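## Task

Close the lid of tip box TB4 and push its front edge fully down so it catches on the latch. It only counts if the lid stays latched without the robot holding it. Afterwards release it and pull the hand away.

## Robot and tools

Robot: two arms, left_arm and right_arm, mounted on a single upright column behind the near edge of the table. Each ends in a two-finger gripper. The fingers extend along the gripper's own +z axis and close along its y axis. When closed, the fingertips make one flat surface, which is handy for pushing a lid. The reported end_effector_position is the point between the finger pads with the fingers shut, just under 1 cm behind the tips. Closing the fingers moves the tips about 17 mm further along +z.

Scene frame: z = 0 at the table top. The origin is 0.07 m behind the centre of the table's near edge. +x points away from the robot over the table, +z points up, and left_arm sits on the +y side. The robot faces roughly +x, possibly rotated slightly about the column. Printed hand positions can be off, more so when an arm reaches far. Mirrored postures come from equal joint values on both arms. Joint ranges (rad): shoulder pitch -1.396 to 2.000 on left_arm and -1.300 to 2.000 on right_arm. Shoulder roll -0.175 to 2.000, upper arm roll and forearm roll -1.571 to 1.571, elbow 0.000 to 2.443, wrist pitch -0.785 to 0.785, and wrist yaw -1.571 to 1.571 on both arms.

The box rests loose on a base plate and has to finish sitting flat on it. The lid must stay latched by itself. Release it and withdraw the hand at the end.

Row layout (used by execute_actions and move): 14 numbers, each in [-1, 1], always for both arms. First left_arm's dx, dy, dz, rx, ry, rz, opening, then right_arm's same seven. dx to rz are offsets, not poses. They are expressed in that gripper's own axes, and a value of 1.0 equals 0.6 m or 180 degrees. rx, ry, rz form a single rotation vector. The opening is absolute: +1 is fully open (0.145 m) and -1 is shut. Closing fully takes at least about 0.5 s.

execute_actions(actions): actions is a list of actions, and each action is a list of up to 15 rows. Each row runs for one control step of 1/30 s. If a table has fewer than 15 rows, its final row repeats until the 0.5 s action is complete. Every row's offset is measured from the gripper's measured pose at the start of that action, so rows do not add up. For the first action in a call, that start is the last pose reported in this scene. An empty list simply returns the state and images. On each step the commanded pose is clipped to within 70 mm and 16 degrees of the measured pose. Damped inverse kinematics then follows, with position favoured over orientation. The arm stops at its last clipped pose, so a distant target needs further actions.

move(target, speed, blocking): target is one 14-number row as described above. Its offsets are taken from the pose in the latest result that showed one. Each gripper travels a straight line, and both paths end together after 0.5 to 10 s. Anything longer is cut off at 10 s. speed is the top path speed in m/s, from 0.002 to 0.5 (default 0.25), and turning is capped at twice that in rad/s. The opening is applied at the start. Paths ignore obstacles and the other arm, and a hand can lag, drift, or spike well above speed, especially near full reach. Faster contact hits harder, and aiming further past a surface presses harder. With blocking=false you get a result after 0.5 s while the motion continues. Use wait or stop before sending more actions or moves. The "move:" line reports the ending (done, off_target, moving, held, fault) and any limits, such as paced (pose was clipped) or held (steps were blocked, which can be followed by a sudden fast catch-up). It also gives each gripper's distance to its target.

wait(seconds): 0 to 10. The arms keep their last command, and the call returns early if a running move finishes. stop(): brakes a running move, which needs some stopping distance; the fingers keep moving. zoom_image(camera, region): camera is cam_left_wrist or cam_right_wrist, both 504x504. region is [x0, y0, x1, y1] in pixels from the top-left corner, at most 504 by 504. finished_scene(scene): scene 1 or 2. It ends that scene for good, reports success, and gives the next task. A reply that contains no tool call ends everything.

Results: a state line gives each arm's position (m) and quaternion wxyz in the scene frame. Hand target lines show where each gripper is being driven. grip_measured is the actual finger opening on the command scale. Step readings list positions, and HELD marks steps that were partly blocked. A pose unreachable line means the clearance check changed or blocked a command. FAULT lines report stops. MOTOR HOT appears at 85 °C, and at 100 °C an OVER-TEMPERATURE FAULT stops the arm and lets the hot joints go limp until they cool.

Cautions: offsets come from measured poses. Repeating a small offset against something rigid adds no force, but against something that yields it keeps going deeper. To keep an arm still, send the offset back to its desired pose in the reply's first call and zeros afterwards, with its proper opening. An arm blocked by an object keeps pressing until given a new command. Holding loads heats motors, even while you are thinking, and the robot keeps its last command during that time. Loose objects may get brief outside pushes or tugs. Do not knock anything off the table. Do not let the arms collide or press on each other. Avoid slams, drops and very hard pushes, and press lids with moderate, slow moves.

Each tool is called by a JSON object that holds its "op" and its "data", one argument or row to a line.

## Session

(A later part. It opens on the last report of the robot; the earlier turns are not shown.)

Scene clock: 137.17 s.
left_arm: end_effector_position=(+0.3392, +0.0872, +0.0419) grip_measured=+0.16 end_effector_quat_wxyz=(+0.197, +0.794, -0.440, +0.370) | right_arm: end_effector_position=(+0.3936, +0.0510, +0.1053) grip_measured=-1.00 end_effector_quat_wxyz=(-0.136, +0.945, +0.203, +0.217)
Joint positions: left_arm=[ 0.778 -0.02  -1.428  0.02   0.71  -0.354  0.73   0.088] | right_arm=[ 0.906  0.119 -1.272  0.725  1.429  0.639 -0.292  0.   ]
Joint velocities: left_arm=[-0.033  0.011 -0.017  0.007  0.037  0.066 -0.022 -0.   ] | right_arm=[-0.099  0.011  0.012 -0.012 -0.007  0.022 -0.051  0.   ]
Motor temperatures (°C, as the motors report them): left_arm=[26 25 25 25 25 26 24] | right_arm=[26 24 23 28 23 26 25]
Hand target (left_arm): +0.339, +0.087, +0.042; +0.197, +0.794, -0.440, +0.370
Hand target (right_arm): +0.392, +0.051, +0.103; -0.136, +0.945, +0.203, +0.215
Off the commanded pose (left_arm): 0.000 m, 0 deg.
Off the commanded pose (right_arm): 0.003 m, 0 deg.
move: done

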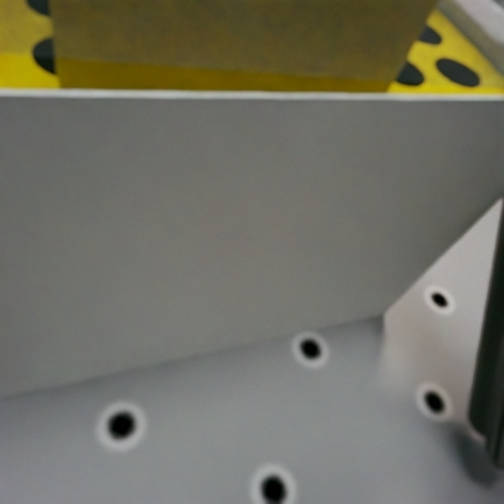

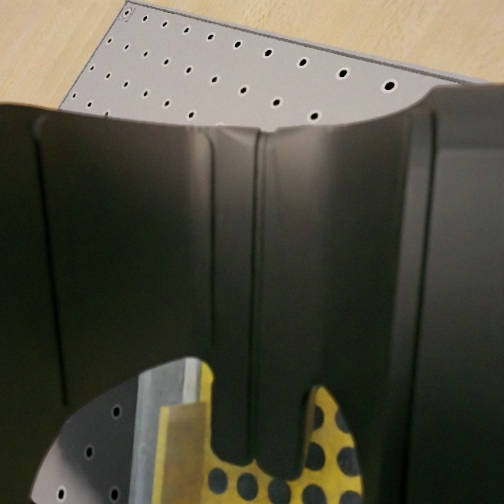

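{"op": "move", "data": {
  "target": [0,0,0,0,0,0,-0.1,-0.005,0.028,-0.003,0,0,0,-1],
  "speed": 0.04
}}

{"op": "move", "data": {
  "target": [0,0,0,0,0,0,-0.1,-0.009,-0.0035,0.017,0,0,0,-1],
  "speed": 0.02
}}

{"op": "move", "data": {
  "target": [0,0,0,0,0,0,-0.1,-0.009,-0.0035,0.017,0,0,0,-1],
  "speed": 0.02
}}

Scene clock: 145.03 s.
left_arm: end_effector_position=(+0.3392, +0.0872, +0.0419) grip_measured=+0.16 end_effector_quat_wxyz=(+0.197, +0.794, -0.440, +0.370) | right_arm: end_effector_position=(+0.3997, +0.0336, +0.1038) grip_measured=-1.00 end_effector_quat_wxyz=(-0.134, +0.946, +0.200, +0.219)
Joint positions: left_arm=[ 0.778 -0.02  -1.428  0.02   0.71  -0.354  0.73   0.088] | right_arm=[ 0.906  0.168 -1.274  0.734  1.415  0.639 -0.253  0.   ]
Joint velocities: left_arm=[-0.055  0.033  0.007 -0.002 -0.022 -0.037  0.007  0.   ] | right_arm=[ 0.033  0.011 -0.002 -0.002 -0.022  0.007 -0.066 -0.   ]
Motor temperatures (°C, as the motors report them): left_arm=[26 25 25 25 25 26 23] | right_arm=[26 24 23 28 23 26 25]
Hand target (left_arm): +0.339, +0.087, +0.042; +0.197, +0.794, -0.440, +0.370
Hand target (right_arm): +0.398, +0.035, +0.103; -0.136, +0.945, +0.203, +0.217
Off the commanded pose (left_arm): 0.000 m, 0 deg.
Off the commanded pose (right_arm): 0.002 m, 0 deg.
move: done

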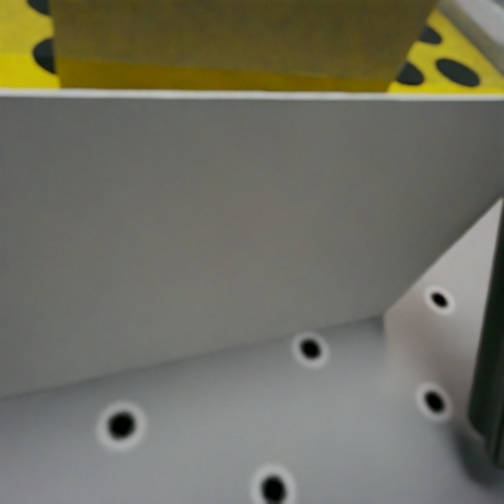

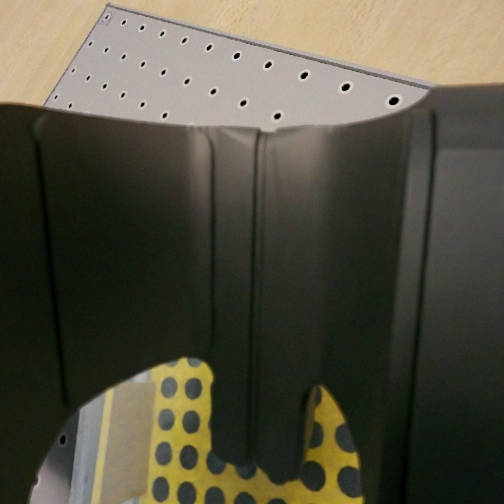

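Scene clock: 145.83 s.
left_arm: end_effector_position=(+0.3410, +0.0905, +0.0420) grip_measured=+0.16 end_effector_quat_wxyz=(+0.193, +0.798, -0.433, +0.372) | right_arm: end_effector_position=(+0.4027, +0.0382, +0.0999) grip_measured=-1.00 end_effector_quat_wxyz=(-0.135, +0.944, +0.200, +0.225)
Joint positions: left_arm=[ 0.779 -0.015 -1.437  0.02   0.729 -0.349  0.722  0.088] | right_arm=[ 0.906  0.13  -1.274  0.67   1.383  0.613 -0.218  0.   ]
Joint velocities: left_arm=[-0.011  0.033 -0.022 -0.002  0.037  0.066  0.037  0.   ] | right_arm=[-0.033  0.011  0.007 -0.017 -0.022 -0.007 -0.051  0.   ]
Motor temperatures (°C, as the motors report them): left_arm=[26 25 24 25 25 26 23] | right_arm=[26 24 23 28 23 26 25]
Hand target (left_arm): +0.339, +0.087, +0.042; +0.196, +0.794, -0.440, +0.370
Hand target (right_arm): +0.398, +0.037, +0.093; -0.134, +0.946, +0.201, +0.219
Off the commanded pose (left_arm): 0.004 m, 1 deg.
Off the commanded pose (right_arm): 0.009 m, 1 deg.
move: off_target (left_arm, right_arm)

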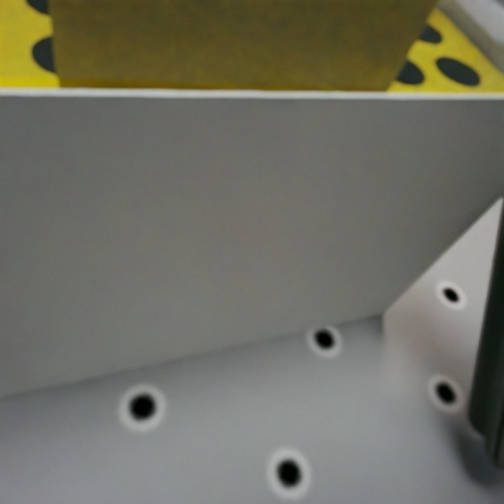

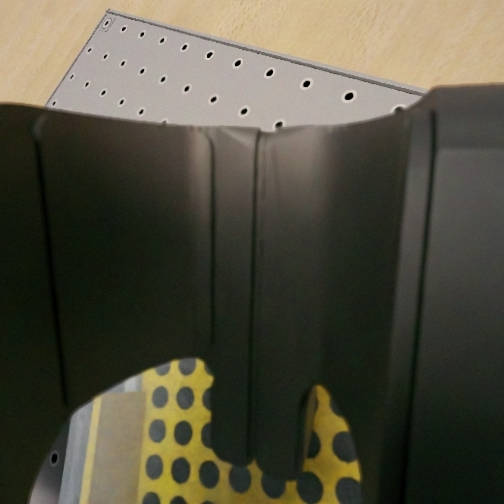

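Scene clock: 146.63 s.
left_arm: end_effector_position=(+0.3444, +0.0964, +0.0423) grip_measured=+0.16 end_effector_quat_wxyz=(+0.186, +0.806, -0.420, +0.374) | right_arm: end_effector_position=(+0.4078, +0.0452, +0.0997) grip_measured=-1.00 end_effector_quat_wxyz=(-0.140, +0.941, +0.199, +0.235)
Joint positions: left_arm=[ 0.782 -0.008 -1.476  0.02   0.784 -0.336  0.708  0.088] | right_arm=[ 0.916  0.089 -1.273  0.601  1.358  0.585 -0.177  0.   ]
Joint velocities: left_arm=[ 0.033  0.033 -0.076 -0.017  0.051  0.037  0.022  0.   ] | right_arm=[ 0.055  0.033 -0.007 -0.002  0.007  0.066 -0.081  0.   ]
Motor temperatures (°C, as the motors report them): left_arm=[26 25 24 25 25 26 24] | right_arm=[26 24 23 28 23 26 25]
Hand target (left_arm): +0.341, +0.091, +0.042; +0.193, +0.798, -0.433, +0.372
Hand target (right_arm): +0.401, +0.042, +0.089; -0.135, +0.944, +0.200, +0.226
Off the commanded pose (left_arm): 0.007 m, 2 deg.
Off the commanded pose (right_arm): 0.013 m, 1 deg.
move: off_target (left_arm, right_arm)

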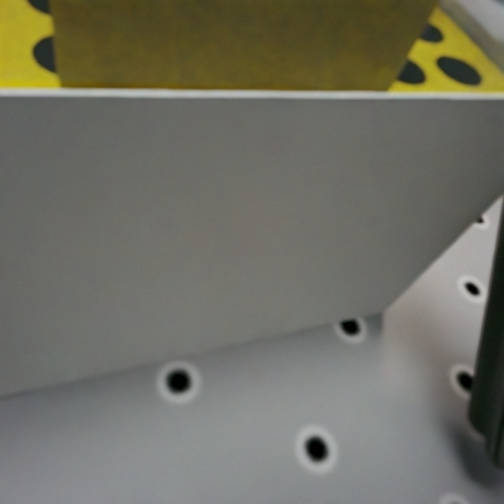

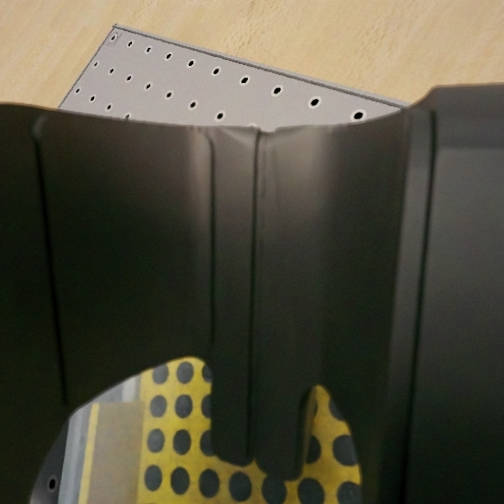

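{"op": "move", "data": {
  "target": [0,0,0,0,0,0,-0.1,0.04,0.0,-0.012,0,-0.06,0,-0.5],
  "speed": 0.07
}}

Scene clock: 151.93 s.
left_arm: end_effector_position=(+0.3454, +0.0966, +0.0425) grip_measured=+0.16 end_effector_quat_wxyz=(+0.184, +0.807, -0.418, +0.375) | right_arm: end_effector_position=(+0.4253, +0.0489, +0.1190) grip_measured=-0.50 end_effector_quat_wxyz=(-0.122, +0.956, +0.207, +0.170)
Joint positions: left_arm=[ 0.782 -0.007 -1.483  0.025  0.793 -0.332  0.701  0.088] | right_arm=[ 1.102 -0.159 -1.407  0.086  1.35   0.743  0.116  0.038]
Joint velocities: left_arm=[ 0.055 -0.011  0.007 -0.007  0.022 -0.007 -0.022 -0.   ] | right_arm=[-0.033  0.055 -0.007 -0.017 -0.007 -0.066 -0.037  0.   ]
Motor temperatures (°C, as the motors report them): left_arm=[26 25 24 25 25 26 24] | right_arm=[26 24 23 28 23 26 25]
Hand target (left_arm): +0.344, +0.096, +0.042; +0.186, +0.806, -0.420, +0.374
Hand target (right_arm): +0.425, +0.049, +0.119; -0.123, +0.956, +0.207, +0.169
Off the commanded pose (left_arm): 0.001 m, 0 deg.
Off the commanded pose (right_arm): 0.002 m, 3 deg.
elbow stopped short (left arm): the move would have taken joint 4 (elbow) straighter than the controller allows; a more bent joint 4 avoids this.
joint sent to its limit (right arm) — the command would take joint 2 (shoulder roll) past its lower limit, so that joint was sent only as far as its limit.
move: off_target (right_arm)

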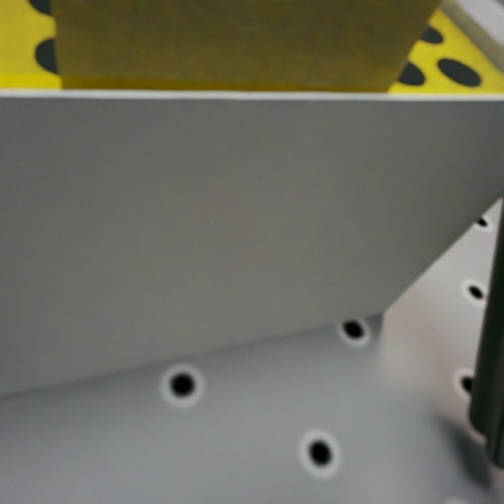

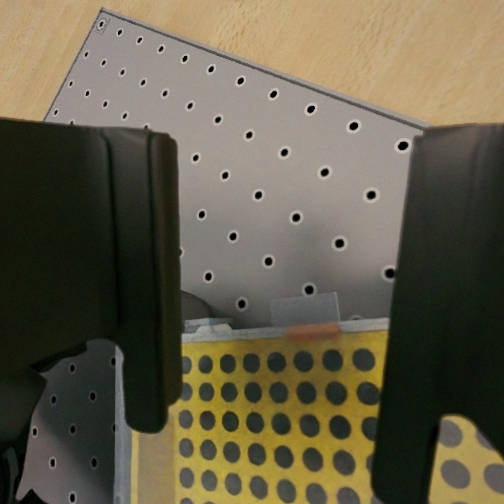

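{"op": "move", "data": {
  "target": [0,0.07,0,0,0,0,-0.1,-0.062,0,-0.026,0,0,0,-1],
  "speed": 0.05
}}

{"op": "move", "data": {
  "target": [0,0,0,0,0,0,-0.1,-0.011,0.005,0.021,0,0,0,-1],
  "speed": 0.03
}}

Scene clock: 159.83 s.
left_arm: end_effector_position=(+0.3108, +0.0717, +0.0418) grip_measured=+0.16 end_effector_quat_wxyz=(+0.188, +0.807, -0.417, +0.374) | right_arm: end_effector_position=(+0.3891, +0.0314, +0.1186) grip_measured=-1.00 end_effector_quat_wxyz=(-0.123, +0.956, +0.207, +0.169)
Joint positions: left_arm=[ 0.696  0.266 -1.504  0.667  0.736 -0.117  0.4    0.088] | right_arm=[ 0.957  0.199 -1.301  0.816  1.564  0.771 -0.365  0.   ]
Joint velocities: left_arm=[-0.055 -0.033  0.002  0.002  0.037  0.037 -0.007 -0.   ] | right_arm=[ 0.011 -0.011 -0.002 -0.002  0.022 -0.081 -0.022  0.   ]
Motor temperatures (°C, as the motors report them): left_arm=[27 25 24 26 25 26 24] | right_arm=[27 24 23 28 23 26 25]
Hand target (left_arm): +0.311, +0.072, +0.041; +0.186, +0.808, -0.417, +0.374
Hand target (right_arm): +0.388, +0.031, +0.118; -0.123, +0.956, +0.205, +0.168
Off the commanded pose (left_arm): 0.001 m, 1 deg.
Off the commanded pose (right_arm): 0.001 m, 0 deg.
joint sent to its limit (right arm) — the command would take joint 5 (forearm roll) past its upper limit, so that joint was sent only as far as its limit.
move: done

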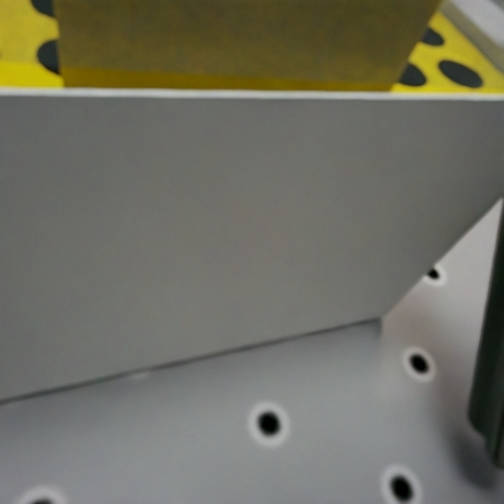

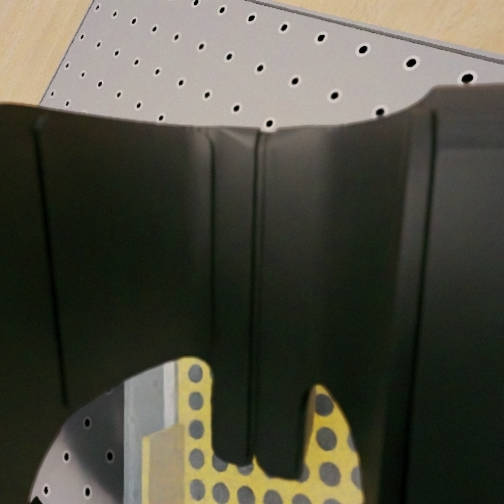

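Scene clock: 160.53 s.
left_arm: end_effector_position=(+0.3108, +0.0717, +0.0418) grip_measured=+0.16 end_effector_quat_wxyz=(+0.188, +0.807, -0.417, +0.374) | right_arm: end_effector_position=(+0.3896, +0.0301, +0.1064) grip_measured=-1.00 end_effector_quat_wxyz=(-0.122, +0.956, +0.207, +0.171)
Joint positions: left_arm=[ 0.696  0.266 -1.504  0.667  0.736 -0.117  0.4    0.088] | right_arm=[ 0.946  0.174 -1.322  0.749  1.523  0.739 -0.303  0.   ]
Joint velocities: left_arm=[-0.055 -0.033  0.007  0.002  0.007 -0.051 -0.007 -0.   ] | right_arm=[ 0.011 -0.033  0.012 -0.007  0.022 -0.037 -0.007  0.   ]
Motor temperatures (°C, as the motors report them): left_arm=[27 25 24 26 25 26 24] | right_arm=[27 24 23 28 23 26 25]
Hand target (left_arm): +0.311, +0.072, +0.042; +0.188, +0.807, -0.417, +0.374
Hand target (right_arm): +0.388, +0.030, +0.104; -0.123, +0.956, +0.207, +0.170
Off the commanded pose (left_arm): 0.000 m, 0 deg.
Off the commanded pose (right_arm): 0.003 m, 0 deg.
move: done

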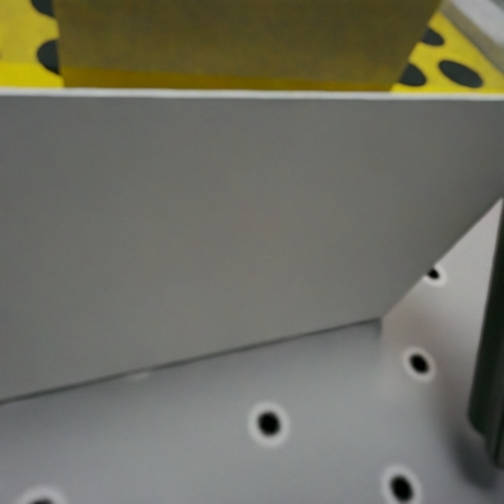

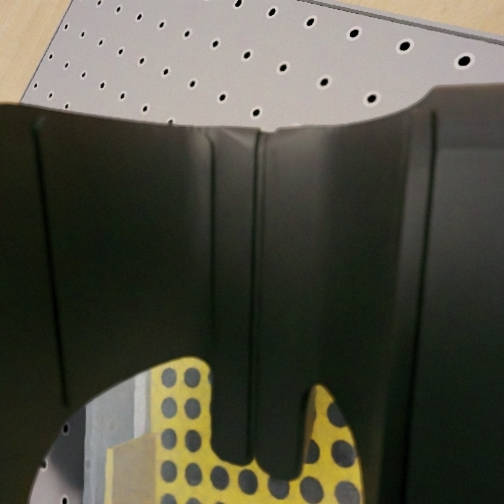

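{"op": "move", "data": {
  "target": [0,0,0,0,0,0,0.22,-0.03,0,0.027,0,0,0,-1],
  "speed": 0.02
}}

{"op": "move", "data": {
  "target": [0,0,0,0,0,0,0.22,-0.02,0,0.018,0,0,0,-1],
  "speed": 0.02
}}

Scene clock: 166.10 s.
left_arm: end_effector_position=(+0.3088, +0.0739, +0.0388) grip_measured=+0.22 end_effector_quat_wxyz=(+0.186, +0.811, -0.417, +0.366) | right_arm: end_effector_position=(+0.3872, +0.0323, +0.0967) grip_measured=-1.00 end_effector_quat_wxyz=(-0.127, +0.953, +0.206, +0.185)
Joint positions: left_arm=[ 0.693  0.267 -1.504  0.666  0.732 -0.102  0.4    0.092] | right_arm=[ 0.915  0.167 -1.324  0.737  1.486  0.682 -0.277  0.   ]
Joint velocities: left_arm=[-0.099 -0.011 -0.002 -0.017 -0.022 -0.007 -0.037 -0.   ] | right_arm=[-0.011 -0.121  0.002 -0.027  0.007 -0.051 -0.051 -0.   ]
Motor temperatures (°C, as the motors report them): left_arm=[26 25 24 26 25 26 24] | right_arm=[27 24 23 27 23 26 25]
Hand target (left_arm): +0.311, +0.072, +0.042; +0.188, +0.807, -0.417, +0.374
Hand target (right_arm): +0.378, +0.028, +0.085; -0.122, +0.955, +0.207, +0.171
Off the commanded pose (left_arm): 0.004 m, 1 deg.
Off the commanded pose (right_arm): 0.015 m, 2 deg.
move: off_target (left_arm, right_arm)

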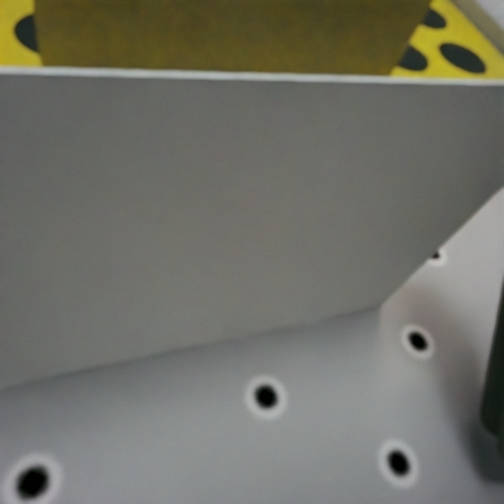

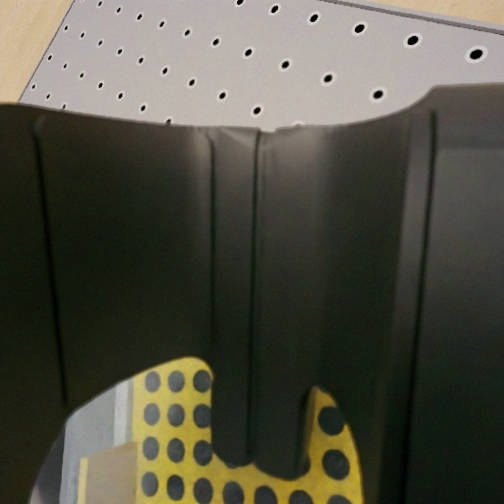

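Scene clock: 167.13 s.
left_arm: end_effector_position=(+0.3094, +0.0765, +0.0382) grip_measured=+0.22 end_effector_quat_wxyz=(+0.182, +0.813, -0.415, +0.366) | right_arm: end_effector_position=(+0.3908, +0.0360, +0.0970) grip_measured=-1.00 end_effector_quat_wxyz=(-0.133, +0.949, +0.204, +0.202)
Joint positions: left_arm=[ 0.693  0.271 -1.504  0.665  0.734 -0.1    0.394  0.092] | right_arm=[ 0.91   0.16  -1.323  0.727  1.466  0.642 -0.259  0.   ]
Joint velocities: left_arm=[ 0.055 -0.077 -0.007  0.007  0.022  0.051 -0.066 -0.   ] | right_arm=[ 0.055  0.055 -0.002 -0.012  0.051 -0.051 -0.022 -0.   ]
Motor temperatures (°C, as the motors report them): left_arm=[26 25 24 26 25 26 24] | right_arm=[27 24 23 27 23 26 25]
Hand target (left_arm): +0.309, +0.074, +0.039; +0.186, +0.811, -0.417, +0.366
Hand target (right_arm): +0.380, +0.031, +0.083; -0.127, +0.952, +0.206, +0.185
Off the commanded pose (left_arm): 0.003 m, 1 deg.
Off the commanded pose (right_arm): 0.019 m, 2 deg.
move: off_target (right_arm)

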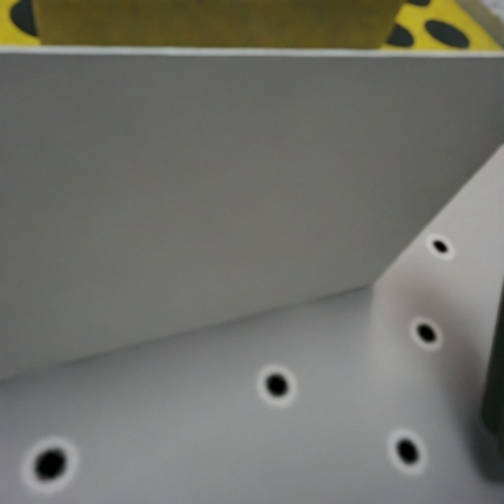

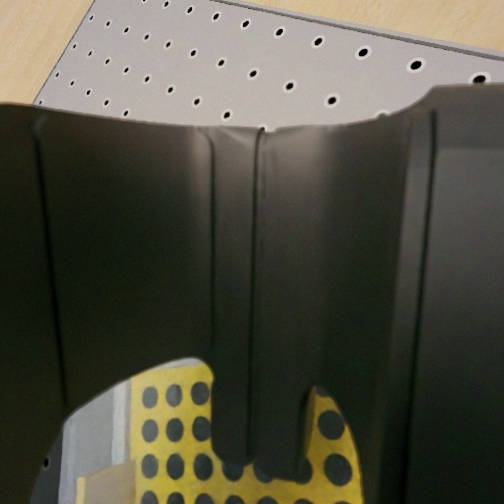

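{"op": "move", "data": {
  "target": [-0.02,0,-0.065,0,0,0,0.6,0.02,0.008,-0.045,0,0,0,-1],
  "speed": 0.08
}}

{"op": "move", "data": {
  "target": [0.03,-0.03,-0.05,0,0,0,1,0.05,0.0,0.0,0,0,0,1],
  "speed": 0.08
}}

Scene clock: 170.77 s.
left_arm: end_effector_position=(+0.2886, +0.1060, +0.0562) grip_measured=+0.60 end_effector_quat_wxyz=(+0.184, +0.811, -0.417, +0.367) | right_arm: end_effector_position=(+0.3945, +0.0272, +0.1251) grip_measured=-1.00 end_effector_quat_wxyz=(-0.136, +0.948, +0.203, +0.202)
Joint positions: left_arm=[ 0.685  0.49  -1.504  0.943  0.736 -0.059  0.362  0.119] | right_arm=[ 0.938  0.254 -1.282  0.892  1.535  0.713 -0.355  0.   ]
Joint velocities: left_arm=[-0.033 -0.011 -0.002 -0.022 -0.007  0.007  0.007 -0.   ] | right_arm=[-0.055 -0.055 -0.002  0.002 -0.037 -0.022  0.022  0.   ]
Motor temperatures (°C, as the motors report them): left_arm=[26 25 24 26 25 26 24] | right_arm=[27 24 23 27 23 26 25]
Hand target (left_arm): +0.288, +0.106, +0.055; +0.183, +0.813, -0.414, +0.365
Hand target (right_arm): +0.394, +0.027, +0.125; -0.134, +0.949, +0.203, +0.201
Off the commanded pose (left_arm): 0.001 m, 0 deg.
Off the commanded pose (right_arm): 0.001 m, 0 deg.
move: done

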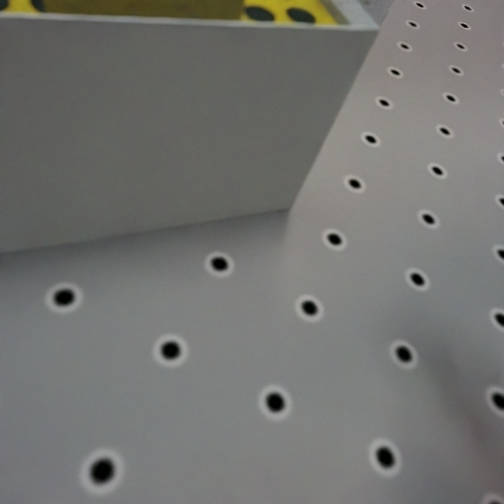

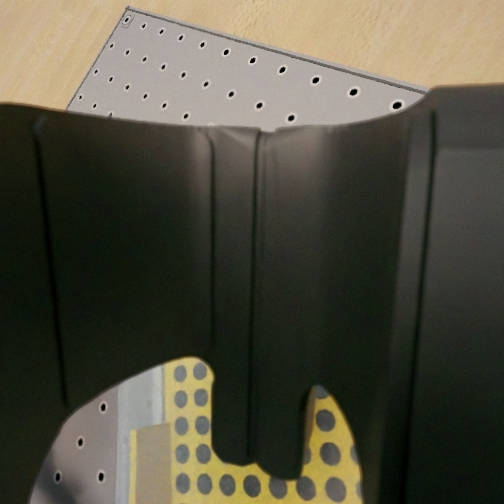

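Scene clock: 171.50 s.
left_arm: end_effector_position=(+0.2995, +0.1267, +0.0903) grip_measured=+1.00 end_effector_quat_wxyz=(+0.181, +0.811, -0.415, +0.370) | right_arm: end_effector_position=(+0.4216, +0.0379, +0.1408) grip_measured=+1.00 end_effector_quat_wxyz=(-0.137, +0.948, +0.201, +0.207)
Joint positions: left_arm=[ 0.765  0.609 -1.502  1.084  0.78   0.009  0.389  0.145] | right_arm=[ 1.039  0.147 -1.306  0.677  1.507  0.743 -0.239  0.145]
Joint velocities: left_arm=[ 0.033  0.055 -0.002 -0.002 -0.066 -0.007  0.007 -0.   ] | right_arm=[ 0.033  0.011  0.002  0.002 -0.051 -0.022 -0.022 -0.   ]
Motor temperatures (°C, as the motors report them): left_arm=[26 25 24 26 25 26 24] | right_arm=[27 24 23 27 23 26 25]
Hand target (left_arm): +0.298, +0.125, +0.090; +0.185, +0.811, -0.416, +0.367
Hand target (right_arm): +0.420, +0.037, +0.139; -0.136, +0.948, +0.202, +0.203
Off the commanded pose (left_arm): 0.003 m, 1 deg.
Off the commanded pose (right_arm): 0.003 m, 1 deg.
move: done

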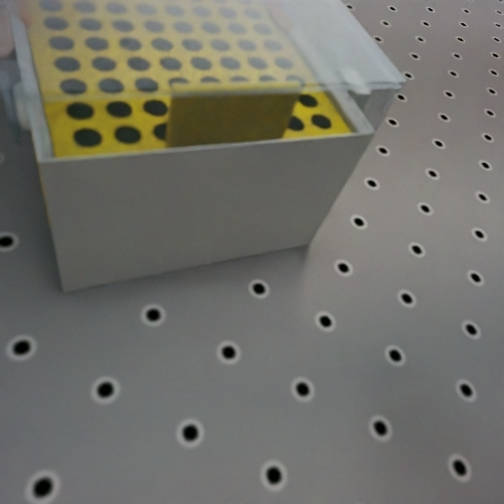

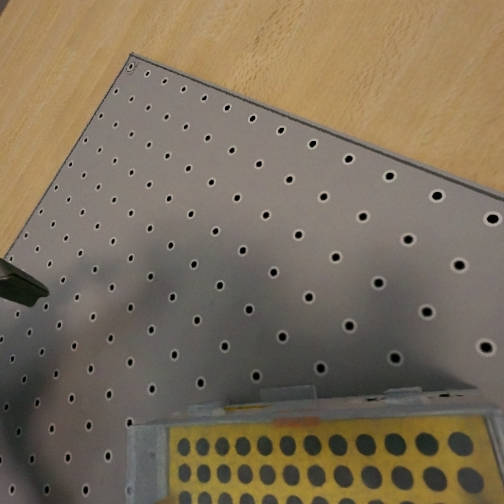

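{"op": "zoom_image", "data": {
  "camera": "cam_left_wrist",
  "region": [0,0,420,200]
}}

{"op": "zoom_image", "data": {
  "camera": "cam_right_wrist",
  "region": [110,350,504,504]
}}

Region (0, 0, 420, 200) of cam_left_wrist's 504x504 image, scaled by 1.200, with more detail than that image has; it fills the top 240 rows of this view, and the rest is white.

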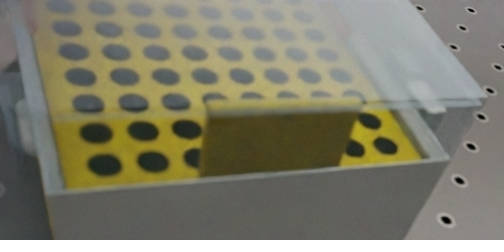

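Region (110, 350, 504, 504) of cam_right_wrist's 504x504 image, scaled by 1.279, with more detail than that image has; it fills the top 197 rows of this view, and the rest is white.

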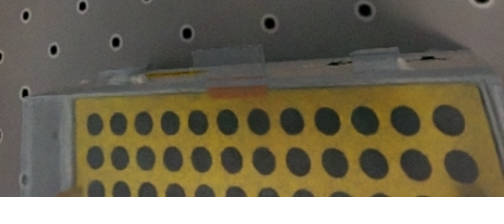

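{"op": "move", "data": {
  "target": [-0.04,-0.13,0.015,0,0,0,1,-0.049,-0.03,0.032,0,0,0,-1],
  "speed": 0.1
}}

Scene clock: 184.10 s.
left_arm: end_effector_position=(+0.3576, +0.1812, +0.0687) grip_measured=+1.00 end_effector_quat_wxyz=(+0.158, +0.817, -0.412, +0.371) | right_arm: end_effector_position=(+0.3957, +0.0515, +0.1151) grip_measured=-1.00 end_effector_quat_wxyz=(-0.139, +0.948, +0.201, +0.206)
Joint positions: left_arm=[ 0.866  0.162 -1.477  0.021  0.824 -0.35   0.844  0.145] | right_arm=[ 0.946  0.131 -1.306  0.739  1.506  0.669 -0.31   0.   ]
Joint velocities: left_arm=[ 0.011  0.033 -0.002  0.007 -0.037 -0.022 -0.007  0.   ] | right_arm=[-0.077 -0.011  0.007  0.002 -0.022  0.007 -0.007 -0.   ]
Motor temperatures (°C, as the motors report them): left_arm=[26 25 25 26 25 26 24] | right_arm=[27 24 23 27 23 26 25]
Hand target (left_arm): +0.357, +0.180, +0.069; +0.160, +0.816, -0.413, +0.372
Hand target (right_arm): +0.395, +0.051, +0.114; -0.137, +0.948, +0.202, +0.206
Off the commanded pose (left_arm): 0.002 m, 3 deg.
Off the commanded pose (right_arm): 0.001 m, 0 deg.
elbow stopped short (left arm): the move would have taken joint 4 (elbow) straighter than the controller allows; a more bent joint 4 avoids this.
move: off_target (left_arm)

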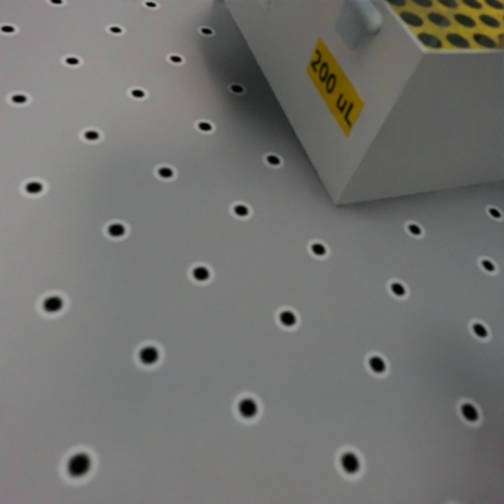

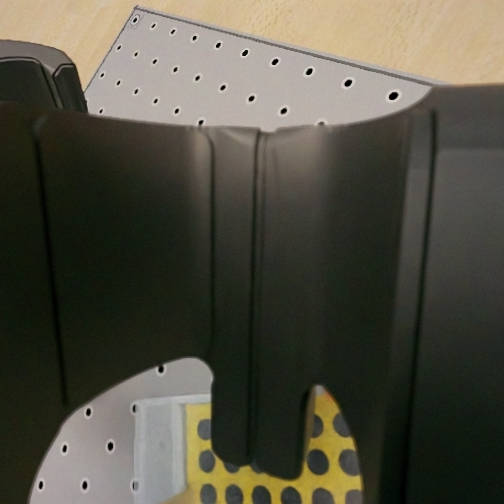

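{"op": "move", "data": {
  "target": [0.02,0.03,-0.02,-0.05,0.1,0,1,0.0,0.03,0,0,0,0,-1],
  "speed": 0.15
}}

{"op": "move", "data": {
  "target": [0,0,0,0,0,0,1,-0.022,0.006,0.03,0,0,0,-1],
  "speed": 0.03
}}

Scene clock: 189.77 s.
left_arm: end_effector_position=(+0.3433, +0.1705, +0.0856) grip_measured=+1.00 end_effector_quat_wxyz=(+0.231, +0.763, -0.396, +0.455) | right_arm: end_effector_position=(+0.4035, +0.0362, +0.1120) grip_measured=-1.00 end_effector_quat_wxyz=(-0.140, +0.947, +0.200, +0.207)
Joint positions: left_arm=[ 0.812  0.203 -1.333  0.021  0.916 -0.553  1.01   0.145] | right_arm=[ 0.95   0.16  -1.306  0.709  1.469  0.669 -0.239  0.   ]
Joint velocities: left_arm=[-0.033  0.099  0.007 -0.007 -0.022 -0.051  0.066 -0.   ] | right_arm=[ 0.011  0.011 -0.002 -0.017 -0.051  0.051 -0.081 -0.   ]
Motor temperatures (°C, as the motors report them): left_arm=[27 25 25 26 25 26 24] | right_arm=[27 24 23 27 23 26 25]
Hand target (left_arm): +0.341, +0.170, +0.085; +0.234, +0.763, -0.396, +0.454
Hand target (right_arm): +0.403, +0.036, +0.112; -0.139, +0.948, +0.202, +0.206
Off the commanded pose (left_arm): 0.001 m, 7 deg.
Off the commanded pose (right_arm): 0.001 m, 0 deg.
elbow stopped short (left arm): the move would have taken joint 4 (elbow) straighter than the controller allows; a more bent joint 4 avoids this.
move: off_target (left_arm)

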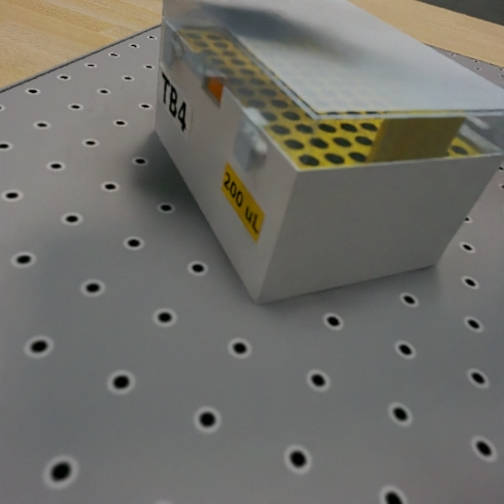

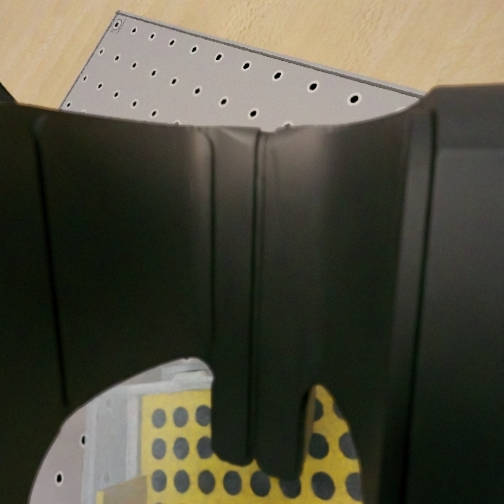

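Scene clock: 190.73 s.
left_arm: end_effector_position=(+0.3433, +0.1705, +0.0856) grip_measured=+1.00 end_effector_quat_wxyz=(+0.231, +0.763, -0.396, +0.455) | right_arm: end_effector_position=(+0.4078, +0.0390, +0.1000) grip_measured=-1.00 end_effector_quat_wxyz=(-0.146, +0.943, +0.197, +0.222)
Joint positions: left_arm=[ 0.812  0.203 -1.333  0.021  0.916 -0.553  1.01   0.145] | right_arm=[ 0.939  0.112 -1.329  0.6    1.424  0.595 -0.152  0.   ]
Joint velocities: left_arm=[-0.077 -0.099 -0.007  0.007 -0.007  0.037 -0.037  0.   ] | right_arm=[ 0.055 -0.011 -0.007  0.007 -0.007 -0.022 -0.037 -0.   ]
Motor temperatures (°C, as the motors report them): left_arm=[27 25 25 26 25 26 24] | right_arm=[27 24 23 27 23 26 25]
Hand target (left_arm): +0.343, +0.170, +0.086; +0.231, +0.763, -0.396, +0.455
Hand target (right_arm): +0.400, +0.035, +0.090; -0.139, +0.947, +0.201, +0.207
Off the commanded pose (left_arm): 0.000 m, 0 deg.
Off the commanded pose (right_arm): 0.013 m, 2 deg.
move: off_target (right_arm)

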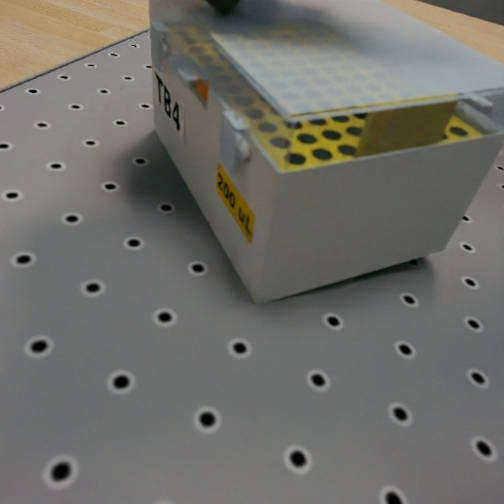

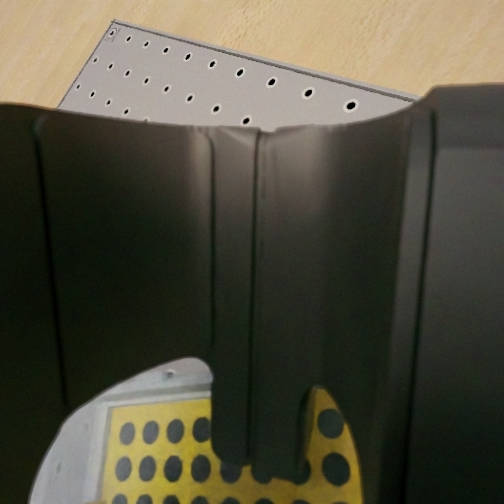

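{"op": "move", "data": {
  "target": [0,0,0,0,0,0,1,-0.01,0.015,-0.022,0,0,0,-1],
  "speed": 0.03
}}

{"op": "zoom_image", "data": {
  "camera": "cam_left_wrist",
  "region": [140,0,340,200]
}}

Scene clock: 196.60 s.
left_arm: end_effector_position=(+0.3433, +0.1705, +0.0856) grip_measured=+1.00 end_effector_quat_wxyz=(+0.231, +0.763, -0.396, +0.455) | right_arm: end_effector_position=(+0.4037, +0.0251, +0.1084) grip_measured=-1.00 end_effector_quat_wxyz=(-0.148, +0.943, +0.197, +0.225)
Joint positions: left_arm=[ 0.812  0.203 -1.333  0.021  0.916 -0.553  1.01   0.145] | right_arm=[ 0.927  0.222 -1.326  0.768  1.47   0.608 -0.218  0.   ]
Joint velocities: left_arm=[-0.055 -0.011 -0.007 -0.002  0.11  -0.022  0.007  0.   ] | right_arm=[ 0.033  0.121  0.007  0.012 -0.037 -0.037 -0.081 -0.   ]
Motor temperatures (°C, as the motors report them): left_arm=[27 25 24 26 25 26 24] | right_arm=[27 24 23 27 23 26 25]
Hand target (left_arm): +0.343, +0.170, +0.086; +0.231, +0.763, -0.396, +0.455
Hand target (right_arm): +0.402, +0.025, +0.107; -0.146, +0.944, +0.197, +0.222
Off the commanded pose (left_arm): 0.000 m, 0 deg.
Off the commanded pose (right_arm): 0.002 m, 0 deg.
move: done

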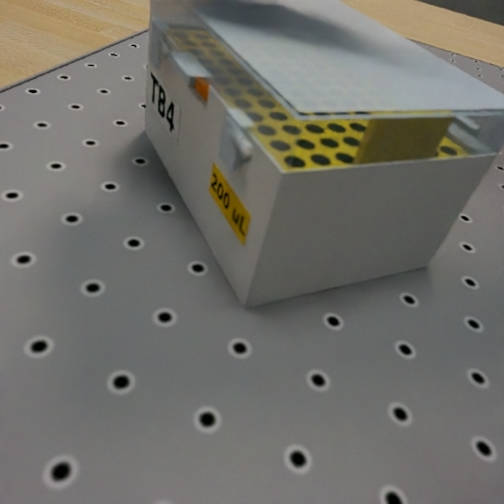

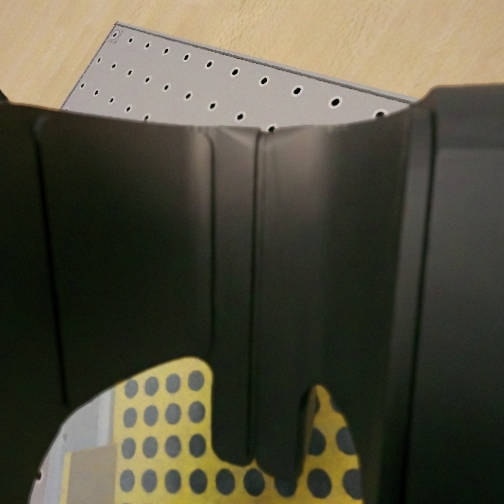

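Region (140, 0, 340, 200) of cam_left_wrist's 504x504 image, scaled by 2.520, with more detail than that image has.

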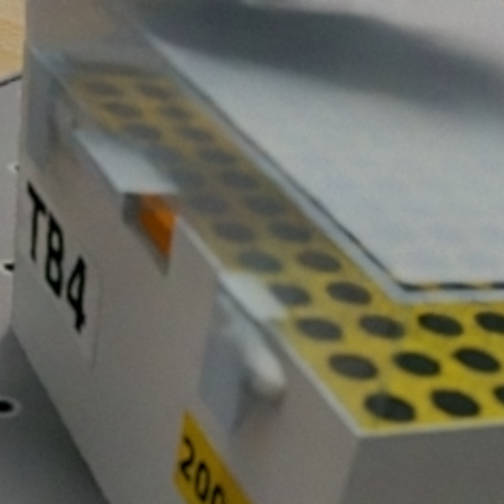

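{"op": "move", "data": {
  "target": [0.1,0.05,-0.15,0,0,0,1,0.0,0.1,-0.2,0,0.08,0,-1]
}}

{"op": "zoom_image", "data": {
  "camera": "cam_left_wrist",
  "region": [130,0,504,374]
}}

Scene clock: 201.03 s.
left_arm: end_effector_position=(+0.2910, +0.1938, +0.1815) grip_measured=+1.00 end_effector_quat_wxyz=(+0.237, +0.761, -0.395, +0.456) | right_arm: end_effector_position=(+0.3873, -0.0717, +0.2002) grip_measured=-1.00 end_effector_quat_wxyz=(-0.170, +0.907, +0.177, +0.341)
Joint positions: left_arm=[ 0.789  0.958 -1.35   1.27   0.914 -0.161  0.662  0.145] | right_arm=[ 0.828  0.854 -1.184  1.552  1.548  0.499 -0.351  0.   ]
Joint velocities: left_arm=[ 0.033 -0.121  0.002  0.002  0.066  0.007 -0.051 -0.   ] | right_arm=[-0.011  0.033 -0.002  0.032  0.007 -0.037 -0.066 -0.   ]
Motor temperatures (°C, as the motors report them): left_arm=[27 25 24 26 25 26 24] | right_arm=[27 24 23 27 23 26 25]
Hand target (left_arm): +0.291, +0.195, +0.180; +0.235, +0.764, -0.392, +0.455
Hand target (right_arm): +0.386, -0.071, +0.199; -0.173, +0.908, +0.177, +0.340
Off the commanded pose (left_arm): 0.002 m, 1 deg.
Off the commanded pose (right_arm): 0.001 m, 0 deg.
move: done

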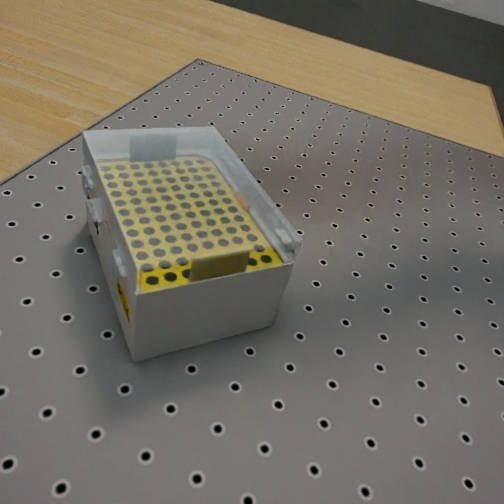

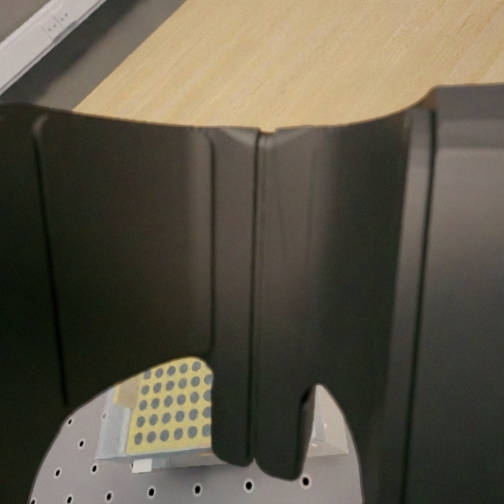

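Region (130, 0, 504, 374) of cam_left_wrist's 504x504 image, scaled by 1.348, with more detail than that image has.

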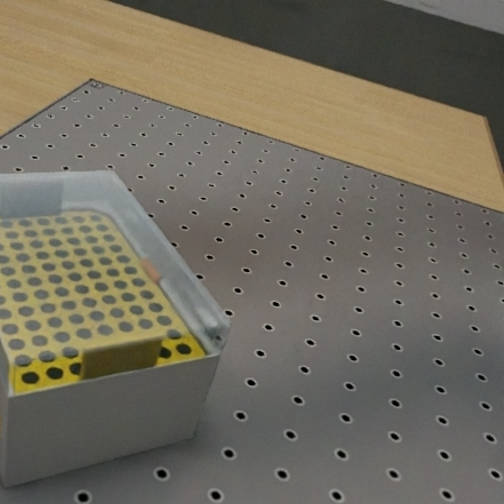

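{"op": "finished_scene", "data": {
  "scene": 1
}}

The scene is finished: the task was done.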